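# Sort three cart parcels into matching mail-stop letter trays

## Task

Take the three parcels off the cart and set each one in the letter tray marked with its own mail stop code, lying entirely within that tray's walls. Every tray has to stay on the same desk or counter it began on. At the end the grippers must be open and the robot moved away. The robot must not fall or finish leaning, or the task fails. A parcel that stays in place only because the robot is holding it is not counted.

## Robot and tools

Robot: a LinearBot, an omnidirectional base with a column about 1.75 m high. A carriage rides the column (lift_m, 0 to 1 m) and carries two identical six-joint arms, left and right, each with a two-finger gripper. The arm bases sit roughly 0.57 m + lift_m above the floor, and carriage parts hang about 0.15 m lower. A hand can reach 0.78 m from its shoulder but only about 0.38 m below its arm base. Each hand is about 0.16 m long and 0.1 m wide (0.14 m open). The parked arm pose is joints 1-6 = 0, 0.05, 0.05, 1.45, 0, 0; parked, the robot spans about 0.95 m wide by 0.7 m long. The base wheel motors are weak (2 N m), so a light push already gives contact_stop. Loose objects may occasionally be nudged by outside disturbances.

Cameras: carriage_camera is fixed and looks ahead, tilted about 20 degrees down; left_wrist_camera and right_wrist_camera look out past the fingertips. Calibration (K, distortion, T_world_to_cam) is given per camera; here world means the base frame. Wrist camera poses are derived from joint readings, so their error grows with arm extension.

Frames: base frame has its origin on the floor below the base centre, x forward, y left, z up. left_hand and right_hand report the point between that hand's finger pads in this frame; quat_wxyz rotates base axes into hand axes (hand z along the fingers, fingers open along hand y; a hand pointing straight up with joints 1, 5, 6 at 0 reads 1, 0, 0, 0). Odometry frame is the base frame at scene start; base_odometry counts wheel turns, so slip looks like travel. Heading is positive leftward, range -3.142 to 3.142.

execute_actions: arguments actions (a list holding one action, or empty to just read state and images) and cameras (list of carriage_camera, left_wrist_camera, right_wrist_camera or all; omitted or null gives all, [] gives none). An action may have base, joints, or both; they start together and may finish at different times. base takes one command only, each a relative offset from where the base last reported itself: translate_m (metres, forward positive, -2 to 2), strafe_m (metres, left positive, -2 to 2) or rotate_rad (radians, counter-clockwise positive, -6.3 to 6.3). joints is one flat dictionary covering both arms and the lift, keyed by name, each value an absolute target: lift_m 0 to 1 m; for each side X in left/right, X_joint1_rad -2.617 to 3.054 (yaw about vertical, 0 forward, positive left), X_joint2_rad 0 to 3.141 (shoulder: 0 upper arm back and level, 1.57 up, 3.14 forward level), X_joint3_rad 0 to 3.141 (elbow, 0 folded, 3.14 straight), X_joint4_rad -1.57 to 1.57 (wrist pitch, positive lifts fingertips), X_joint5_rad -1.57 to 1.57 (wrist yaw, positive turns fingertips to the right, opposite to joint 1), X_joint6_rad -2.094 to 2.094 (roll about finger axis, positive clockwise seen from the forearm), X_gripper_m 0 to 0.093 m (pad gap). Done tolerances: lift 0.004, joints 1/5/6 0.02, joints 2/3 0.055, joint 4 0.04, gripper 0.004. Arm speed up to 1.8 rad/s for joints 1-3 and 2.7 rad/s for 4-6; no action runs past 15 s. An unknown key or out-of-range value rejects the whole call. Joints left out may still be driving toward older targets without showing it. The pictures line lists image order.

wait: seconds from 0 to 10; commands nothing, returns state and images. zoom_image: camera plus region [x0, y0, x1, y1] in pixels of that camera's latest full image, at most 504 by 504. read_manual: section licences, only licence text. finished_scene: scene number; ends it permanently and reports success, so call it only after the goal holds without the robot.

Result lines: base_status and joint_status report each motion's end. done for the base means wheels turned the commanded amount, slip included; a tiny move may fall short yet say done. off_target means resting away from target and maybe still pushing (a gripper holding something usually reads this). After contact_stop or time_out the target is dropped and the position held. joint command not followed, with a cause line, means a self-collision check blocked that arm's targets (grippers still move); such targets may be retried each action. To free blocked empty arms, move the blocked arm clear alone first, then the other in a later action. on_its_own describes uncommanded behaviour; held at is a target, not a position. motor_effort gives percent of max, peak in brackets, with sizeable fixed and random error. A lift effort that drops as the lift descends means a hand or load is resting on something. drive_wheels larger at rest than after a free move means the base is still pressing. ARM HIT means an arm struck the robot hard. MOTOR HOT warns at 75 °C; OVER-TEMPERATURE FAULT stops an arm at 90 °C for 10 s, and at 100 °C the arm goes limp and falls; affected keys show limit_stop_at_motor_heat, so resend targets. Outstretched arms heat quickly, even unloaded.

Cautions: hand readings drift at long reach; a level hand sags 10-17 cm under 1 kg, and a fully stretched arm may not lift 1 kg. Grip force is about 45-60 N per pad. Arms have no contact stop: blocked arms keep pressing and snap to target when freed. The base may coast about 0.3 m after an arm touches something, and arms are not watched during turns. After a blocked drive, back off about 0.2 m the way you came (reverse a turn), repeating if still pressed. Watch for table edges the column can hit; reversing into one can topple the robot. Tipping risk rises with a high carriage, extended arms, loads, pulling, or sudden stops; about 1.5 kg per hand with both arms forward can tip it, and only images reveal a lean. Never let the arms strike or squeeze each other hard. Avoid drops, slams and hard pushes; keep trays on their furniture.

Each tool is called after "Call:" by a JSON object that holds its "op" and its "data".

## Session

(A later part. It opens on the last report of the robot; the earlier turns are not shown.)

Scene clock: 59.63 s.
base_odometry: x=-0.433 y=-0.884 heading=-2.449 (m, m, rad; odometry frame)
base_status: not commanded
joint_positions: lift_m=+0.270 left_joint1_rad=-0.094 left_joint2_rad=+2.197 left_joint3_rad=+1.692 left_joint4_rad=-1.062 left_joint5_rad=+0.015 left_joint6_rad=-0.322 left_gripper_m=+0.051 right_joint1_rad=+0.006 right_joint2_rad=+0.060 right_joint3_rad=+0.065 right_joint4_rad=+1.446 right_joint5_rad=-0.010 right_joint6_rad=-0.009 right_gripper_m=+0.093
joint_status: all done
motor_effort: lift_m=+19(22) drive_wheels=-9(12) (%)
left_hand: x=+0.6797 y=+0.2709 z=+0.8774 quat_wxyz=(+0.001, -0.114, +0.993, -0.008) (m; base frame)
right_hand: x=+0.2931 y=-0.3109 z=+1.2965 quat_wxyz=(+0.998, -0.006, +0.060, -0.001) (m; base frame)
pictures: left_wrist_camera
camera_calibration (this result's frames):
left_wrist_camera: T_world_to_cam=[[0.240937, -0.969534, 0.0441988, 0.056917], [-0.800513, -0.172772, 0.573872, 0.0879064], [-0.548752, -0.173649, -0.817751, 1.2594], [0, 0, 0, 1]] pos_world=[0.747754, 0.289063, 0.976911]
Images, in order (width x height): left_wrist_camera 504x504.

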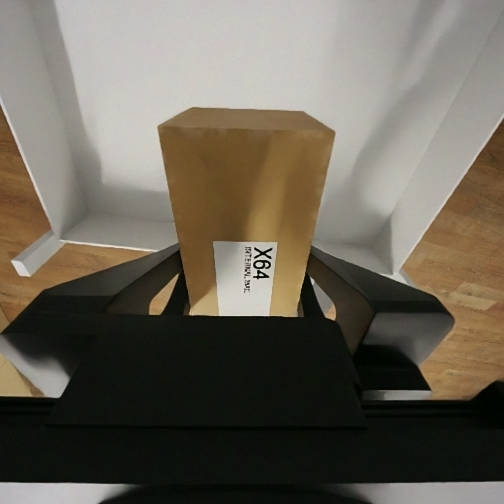

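Call:
{"op": "execute_actions", "data": {"actions": [{"base":{"translate_m":-1.0},"joints":{"left_joint1_rad":0.6,"left_joint2_rad":1.2,"left_joint3_rad":1.2,"left_joint4_rad":-1.5}}], "cameras": []}}

Call:
{"op": "execute_actions", "data": {"actions": [{"base":{"rotate_rad":-1.54},"joints":{"lift_m":0.05}}], "cameras": ["carriage_camera"]}}

Scene clock: 64.20 s.
base_odometry: x=+0.337 y=-0.246 heading=-2.450 (m, m, rad; odometry frame)
base_status: done
joint_positions: lift_m=+0.270 left_joint1_rad=+0.596 left_joint2_rad=+1.205 left_joint3_rad=+1.219 left_joint4_rad=-1.487 left_joint5_rad=+0.010 left_joint6_rad=-0.322 left_gripper_m=+0.051 right_joint1_rad=+0.006 right_joint2_rad=+0.060 right_joint3_rad=+0.065 right_joint4_rad=+1.446 right_joint5_rad=-0.009 right_joint6_rad=-0.008 right_gripper_m=+0.093
joint_status: all done
motor_effort: lift_m=+19(18) drive_wheels=-13(57) (%)
left_hand: x=+0.4238 y=+0.4202 z=+1.0405 quat_wxyz=(+0.049, -0.443, +0.895, +0.002) (m; base frame)
right_hand: x=+0.2930 y=-0.3110 z=+1.2965 quat_wxyz=(+0.998, -0.005, +0.060, -0.001) (m; base frame)
pictures: none
No camera images: the call's "cameras" was empty. Leave "cameras" out to get every camera's image.

Scene clock: 67.37 s.
base_odometry: x=+0.337 y=-0.246 heading=+2.295 (m, m, rad; odometry frame)
base_status: done
joint_positions: lift_m=+0.050 left_joint1_rad=+0.597 left_joint2_rad=+1.205 left_joint3_rad=+1.211 left_joint4_rad=-1.488 left_joint5_rad=+0.009 left_joint6_rad=-0.322 left_gripper_m=+0.051 right_joint1_rad=+0.006 right_joint2_rad=+0.060 right_joint3_rad=+0.065 right_joint4_rad=+1.447 right_joint5_rad=-0.009 right_joint6_rad=-0.008 right_gripper_m=+0.093
joint_status: all done
motor_effort: lift_m=+17(17) drive_wheels=+18(54) (%)
left_hand: x=+0.4222 y=+0.4193 z=+0.8184 quat_wxyz=(+0.044, -0.443, +0.895, +0.001) (m; base frame)
right_hand: x=+0.2929 y=-0.3110 z=+1.0766 quat_wxyz=(+0.998, -0.005, +0.059, -0.001) (m; base frame)
pictures: carriage_camera
camera_calibration (this result's frames):
carriage_camera: T_world_to_cam=[[-0.0321341, -0.999468, -0.00556009, 0.0132466], [-0.331755, 0.0159136, -0.943231, 1.06135], [0.942818, -0.0284653, -0.33209, 0.179215], [0, 0, 0, 1]] pos_world=[0.183568, 0.00145101, 1.06069]
Images, in order (width x height): carriage_camera 504x504.

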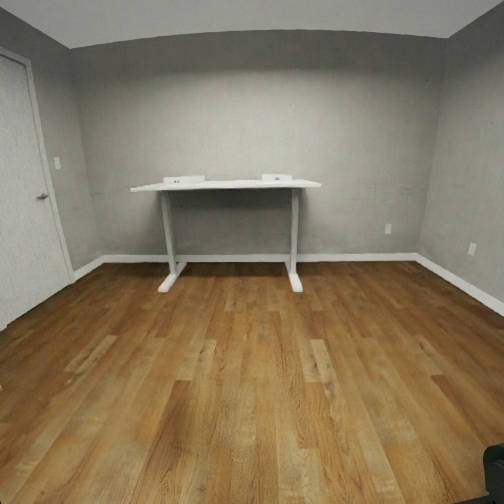

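Call:
{"op": "execute_actions", "data": {"actions": [{"base":{"translate_m":1.4},"joints":{"lift_m":0.22}}], "cameras": ["carriage_camera"]}}

Call:
{"op": "zoom_image", "data": {"camera": "carriage_camera", "region": [270, 225, 390, 290]}}

Call:
{"op": "zoom_image", "data": {"camera": "carriage_camera", "region": [20, 225, 140, 290]}}

Scene clock: 72.77 s.
base_odometry: x=-0.589 y=+0.805 heading=+2.293 (m, m, rad; odometry frame)
base_status: done
joint_positions: lift_m=+0.220 left_joint1_rad=+0.597 left_joint2_rad=+1.205 left_joint3_rad=+1.210 left_joint4_rad=-1.492 left_joint5_rad=+0.009 left_joint6_rad=-0.322 left_gripper_m=+0.051 right_joint1_rad=+0.006 right_joint2_rad=+0.060 right_joint3_rad=+0.065 right_joint4_rad=+1.447 right_joint5_rad=-0.009 right_joint6_rad=-0.008 right_gripper_m=+0.093
joint_status: all done
motor_effort: lift_m=+18(22) drive_wheels=-17(57) (%)
left_hand: x=+0.4212 y=+0.4188 z=+0.9880 quat_wxyz=(+0.042, -0.443, +0.896, +0.001) (m; base frame)
right_hand: x=+0.2927 y=-0.3110 z=+1.2466 quat_wxyz=(+0.998, -0.005, +0.059, -0.001) (m; base frame)
pictures: carriage_camera
camera_calibration (this result's frames):
carriage_camera: T_world_to_cam=[[-0.0321341, -0.999468, -0.00556009, 0.0141912], [-0.331755, 0.0159136, -0.943231, 1.2216], [0.942818, -0.0284653, -0.33209, 0.235635], [0, 0, 0, 1]] pos_world=[0.183568, 0.00145101, 1.23058]
Images, in order (width x height): carriage_camera 504x504.

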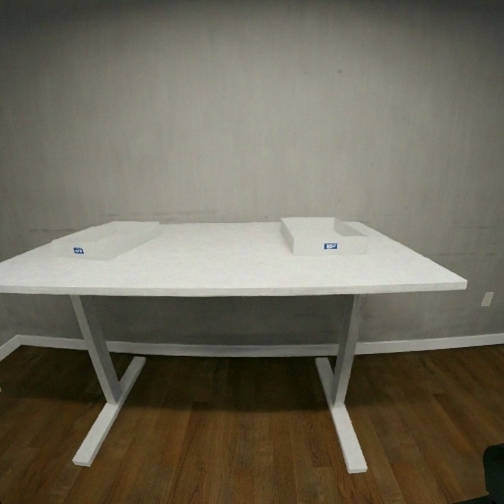

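Region (270, 225, 390, 290) of carriage_camera's 504x504 image, scaled by 4.200, with more detail than that image has; it fills the top 273 rows of this view, and the rest is white.

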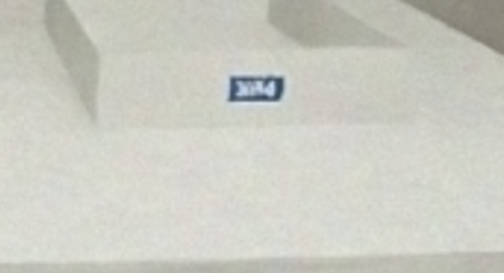

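Region (20, 225, 140, 290) of carriage_camera's 504x504 image, scaled by 4.200, with more detail than that image has; it fills the top 273 rows of this view, and the rest is white.

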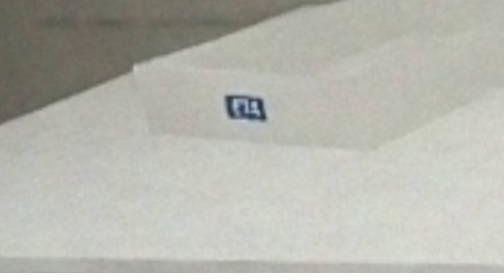

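Call:
{"op": "execute_actions", "data": {"actions": [{"base":{"strafe_m":-0.6},"joints":{"lift_m":0.54,"left_joint1_rad":-0.03,"left_joint6_rad":-0.06}}], "cameras": ["carriage_camera"]}}

Call:
{"op": "execute_actions", "data": {"actions": [{"base":{"translate_m":0.32},"joints":{"left_joint2_rad":2.5,"left_joint3_rad":2.15,"left_joint4_rad":-1.13}}], "cameras": ["carriage_camera","left_wrist_camera"]}}

Scene clock: 76.60 s.
base_odometry: x=-0.139 y=+1.202 heading=+2.294 (m, m, rad; odometry frame)
base_status: done
joint_positions: lift_m=+0.540 left_joint1_rad=-0.025 left_joint2_rad=+1.205 left_joint3_rad=+1.209 left_joint4_rad=-1.493 left_joint5_rad=+0.009 left_joint6_rad=-0.064 left_gripper_m=+0.051 right_joint1_rad=+0.006 right_joint2_rad=+0.060 right_joint3_rad=+0.064 right_joint4_rad=+1.448 right_joint5_rad=-0.009 right_joint6_rad=-0.008 right_gripper_m=+0.093
joint_status: all done
motor_effort: lift_m=+18(22) drive_wheels=-4(42) (%)
left_hand: x=+0.4528 y=+0.3066 z=+1.3077 quat_wxyz=(+0.040, -0.020, +0.999, -0.006) (m; base frame)
right_hand: x=+0.2930 y=-0.3110 z=+1.5662 quat_wxyz=(+0.998, -0.005, +0.059, -0.001) (m; base frame)
pictures: carriage_camera
camera_calibration (this result's frames):
carriage_camera: T_world_to_cam=[[-0.0321341, -0.999468, -0.00556009, 0.0159704], [-0.331755, 0.0159136, -0.943231, 1.52343], [0.942818, -0.0284653, -0.33209, 0.341901], [0, 0, 0, 1]] pos_world=[0.183568, 0.00145101, 1.55058]
Images, in order (width x height): carriage_camera 504x504.

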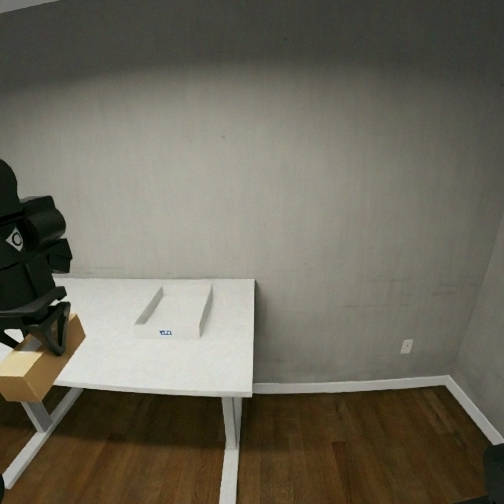

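Scene clock: 79.27 s.
base_odometry: x=-0.350 y=+1.442 heading=+2.293 (m, m, rad; odometry frame)
base_status: done
joint_positions: lift_m=+0.540 left_joint1_rad=-0.025 left_joint2_rad=+2.511 left_joint3_rad=+2.133 left_joint4_rad=-1.126 left_joint5_rad=+0.009 left_joint6_rad=-0.064 left_gripper_m=+0.051 right_joint1_rad=+0.006 right_joint2_rad=+0.060 right_joint3_rad=+0.064 right_joint4_rad=+1.448 right_joint5_rad=-0.009 right_joint6_rad=-0.008 right_gripper_m=+0.093
joint_status: all done
motor_effort: lift_m=+18(18) drive_wheels=-13(38) (%)
left_hand: x=+0.7620 y=+0.2990 z=+1.1213 quat_wxyz=(+0.034, -0.020, +0.999, -0.006) (m; base frame)
right_hand: x=+0.2929 y=-0.3110 z=+1.5663 quat_wxyz=(+0.998, -0.005, +0.059, -0.001) (m; base frame)
pictures: carriage_camera, left_wrist_camera
camera_calibration (this result's frames):
carriage_camera: T_world_to_cam=[[-0.0321341, -0.999468, -0.00556009, 0.0159704], [-0.331755, 0.0159136, -0.943231, 1.52343], [0.942818, -0.0284653, -0.33209, 0.341901], [0, 0, 0, 1]] pos_world=[0.183568, 0.00145101, 1.55058]
left_wrist_camera: T_world_to_cam=[[0.0519636, -0.997717, 0.0431274, 0.207135], [-0.855476, -0.0221915, 0.517367, 0.0788838], [-0.515229, -0.0637787, -0.854676, 1.49188], [0, 0, 0, 1]] pos_world=[0.825379, 0.303563, 1.22533]
Images, in order (width x height): carriage_camera 504x504, left_wrist_camera 504x504.

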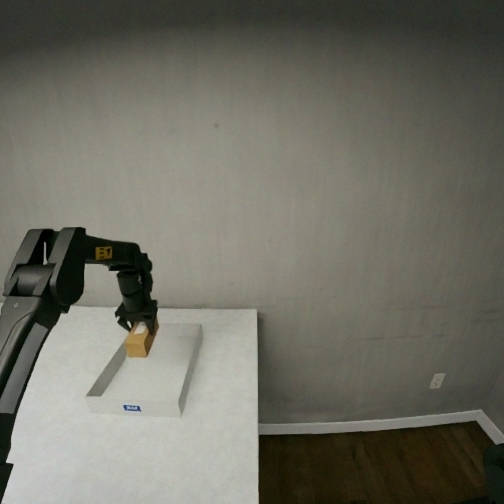

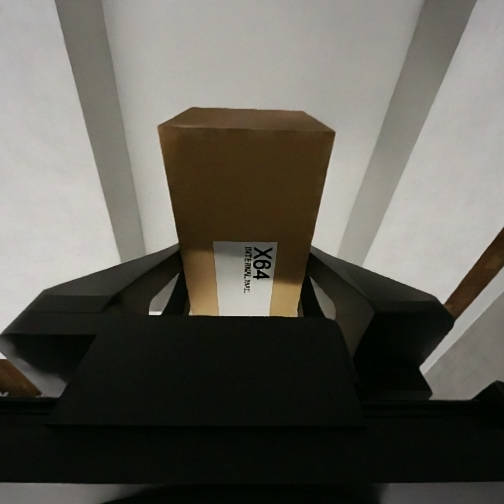

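Call:
{"op": "execute_actions", "data": {"actions": [{"base":{"translate_m":-0.02},"joints":{"lift_m":0.425}}], "cameras": ["carriage_camera"]}}

Call:
{"op": "zoom_image", "data": {"camera": "carriage_camera", "region": [70, 290, 210, 400]}}

Scene clock: 80.53 s.
base_odometry: x=-0.337 y=+1.427 heading=+2.292 (m, m, rad; odometry frame)
base_status: done
joint_positions: lift_m=+0.425 left_joint1_rad=-0.026 left_joint2_rad=+2.506 left_joint3_rad=+2.143 left_joint4_rad=-1.126 left_joint5_rad=+0.009 left_joint6_rad=-0.064 left_gripper_m=+0.051 right_joint1_rad=+0.006 right_joint2_rad=+0.060 right_joint3_rad=+0.064 right_joint4_rad=+1.448 right_joint5_rad=-0.009 right_joint6_rad=-0.008 right_gripper_m=+0.093
joint_status: all done
motor_effort: lift_m=+17(17) drive_wheels=+2(46) (%)
left_hand: x=+0.7651 y=+0.2980 z=+1.0113 quat_wxyz=(+0.041, -0.019, +0.999, -0.006) (m; base frame)
right_hand: x=+0.2930 y=-0.3110 z=+1.4514 quat_wxyz=(+0.998, -0.005, +0.059, -0.001) (m; base frame)
pictures: carriage_camera
camera_calibration (this result's frames):
carriage_camera: T_world_to_cam=[[-0.0321341, -0.999468, -0.00556009, 0.0153318], [-0.331755, 0.0159136, -0.943231, 1.4151], [0.942818, -0.0284653, -0.33209, 0.303762], [0, 0, 0, 1]] pos_world=[0.183568, 0.00145101, 1.43573]
Images, in order (width x height): carriage_camera 504x504.

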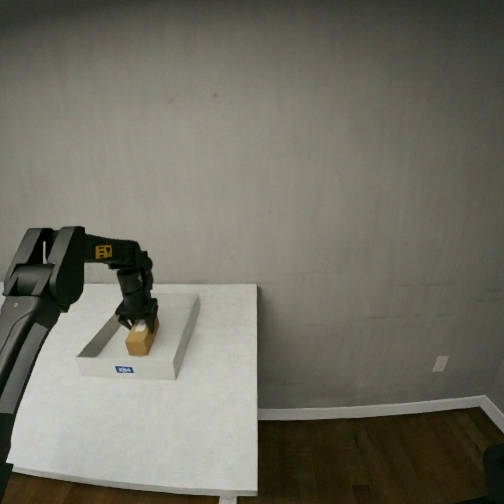

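Region (70, 290, 210, 400) of carriage_camera's 504x504 image, scaled by 3.600, with more detail than that image has; it fills the top 396 rows of this view, and the rest is white.

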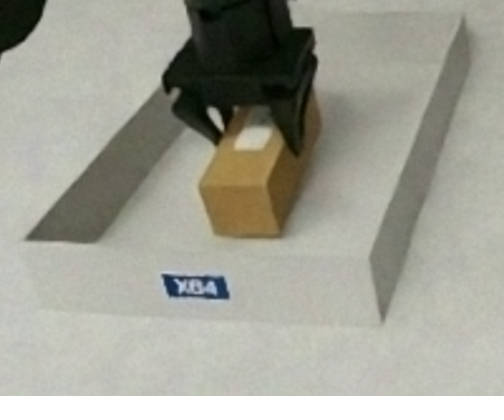

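Call:
{"op": "execute_actions", "data": {"actions": [{"joints":{"lift_m":0.407}}], "cameras": []}}

Scene clock: 81.30 s.
base_odometry: x=-0.337 y=+1.427 heading=+2.292 (m, m, rad; odometry frame)
base_status: not commanded
joint_positions: lift_m=+0.407 left_joint1_rad=-0.026 left_joint2_rad=+2.491 left_joint3_rad=+2.144 left_joint4_rad=-1.133 left_joint5_rad=+0.009 left_joint6_rad=-0.063 left_gripper_m=+0.051 right_joint1_rad=+0.006 right_joint2_rad=+0.060 right_joint3_rad=+0.061 right_joint4_rad=+1.449 right_joint5_rad=-0.009 right_joint6_rad=-0.008 right_gripper_m=+0.093
joint_status: all done
motor_effort: lift_m=+17(17) drive_wheels=-1(10) (%)
left_hand: x=+0.7655 y=+0.2980 z=+1.0007 quat_wxyz=(+0.045, -0.018, +0.999, -0.007) (m; base frame)
right_hand: x=+0.2935 y=-0.3110 z=+1.4328 quat_wxyz=(+0.998, -0.005, +0.060, -0.001) (m; base frame)
pictures: none
No camera images: the call's "cameras" was empty. Leave "cameras" out to get every camera's image.

Call:
{"op": "execute_actions", "data": {"actions": [{"joints":{"left_gripper_m":0.093}}], "cameras": []}}

Call:
{"op": "execute_actions", "data": {"actions": [{"joints":{"lift_m":0.5}}], "cameras": []}}

Call:
{"op": "execute_actions", "data": {"actions": [{"base":{"translate_m":-0.3},"joints":{"left_joint1_rad":0,"left_joint2_rad":0.05,"left_joint3_rad":0.05,"left_joint4_rad":1.45,"left_joint6_rad":0}}], "cameras": ["carriage_camera"]}}

Scene clock: 82.33 s.
base_odometry: x=-0.337 y=+1.427 heading=+2.292 (m, m, rad; odometry frame)
base_status: not commanded
joint_positions: lift_m=+0.407 left_joint1_rad=-0.026 left_joint2_rad=+2.491 left_joint3_rad=+2.144 left_joint4_rad=-1.133 left_joint5_rad=+0.009 left_joint6_rad=-0.063 left_gripper_m=+0.093 right_joint1_rad=+0.006 right_joint2_rad=+0.060 right_joint3_rad=+0.061 right_joint4_rad=+1.449 right_joint5_rad=-0.009 right_joint6_rad=-0.008 right_gripper_m=+0.093
joint_status: all done
motor_effort: lift_m=+16(17) drive_wheels=-2(4) (%)
left_hand: x=+0.7655 y=+0.2980 z=+1.0007 quat_wxyz=(+0.045, -0.018, +0.999, -0.007) (m; base frame)
right_hand: x=+0.2935 y=-0.3110 z=+1.4328 quat_wxyz=(+0.998, -0.005, +0.060, -0.001) (m; base frame)
pictures: none
No camera images: the call's "cameras" was empty. Leave "cameras" out to get every camera's image.

Scene clock: 83.23 s.
base_odometry: x=-0.337 y=+1.427 heading=+2.292 (m, m, rad; odometry frame)
base_status: not commanded
joint_positions: lift_m=+0.500 left_joint1_rad=-0.026 left_joint2_rad=+2.489 left_joint3_rad=+2.144 left_joint4_rad=-1.133 left_joint5_rad=+0.009 left_joint6_rad=-0.063 left_gripper_m=+0.093 right_joint1_rad=+0.006 right_joint2_rad=+0.060 right_joint3_rad=+0.061 right_joint4_rad=+1.449 right_joint5_rad=-0.009 right_joint6_rad=-0.008 right_gripper_m=+0.093
joint_status: all done
motor_effort: lift_m=+18(22) drive_wheels=+5(3) (%)
left_hand: x=+0.7660 y=+0.2979 z=+1.0948 quat_wxyz=(+0.047, -0.018, +0.999, -0.007) (m; base frame)
right_hand: x=+0.2935 y=-0.3110 z=+1.5255 quat_wxyz=(+0.998, -0.005, +0.060, -0.001) (m; base frame)
pictures: none
No camera images: the call's "cameras" was empty. Leave "cameras" out to get every camera's image.

Scene clock: 85.83 s.
base_odometry: x=-0.138 y=+1.202 heading=+2.292 (m, m, rad; odometry frame)
base_status: done
joint_positions: lift_m=+0.500 left_joint1_rad=-0.001 left_joint2_rad=+0.058 left_joint3_rad=+0.068 left_joint4_rad=+1.451 left_joint5_rad=+0.009 left_joint6_rad=-0.005 left_gripper_m=+0.093 right_joint1_rad=+0.006 right_joint2_rad=+0.060 right_joint3_rad=+0.061 right_joint4_rad=+1.449 right_joint5_rad=-0.009 right_joint6_rad=-0.008 right_gripper_m=+0.093
joint_status: all done
motor_effort: lift_m=+18(19) drive_wheels=-2(51) (%)
left_hand: x=+0.2903 y=+0.3112 z=+1.5276 quat_wxyz=(+0.998, +0.004, +0.055, -0.003) (m; base frame)
right_hand: x=+0.2934 y=-0.3110 z=+1.5256 quat_wxyz=(+0.998, -0.005, +0.060, -0.001) (m; base frame)
pictures: carriage_camera
camera_calibration (this result's frames):
carriage_camera: T_world_to_cam=[[-0.0321341, -0.999468, -0.00556009, 0.015748], [-0.331755, 0.0159136, -0.943231, 1.4857], [0.942818, -0.0284653, -0.33209, 0.328616], [0, 0, 0, 1]] pos_world=[0.183568, 0.00145101, 1.51057]
Images, in order (width x height): carriage_camera 504x504.

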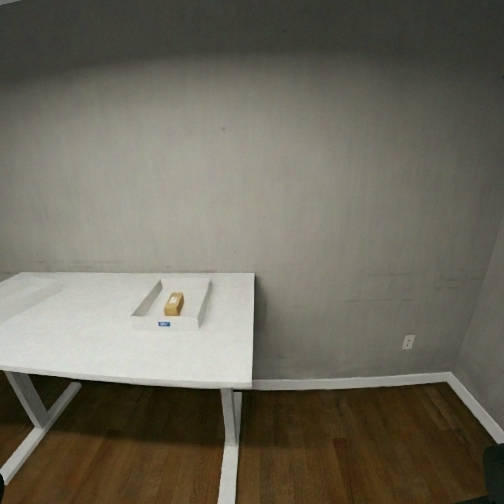

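Call:
{"op": "finished_scene", "data": {"scene": 2}}

The scene is finished: the task was done.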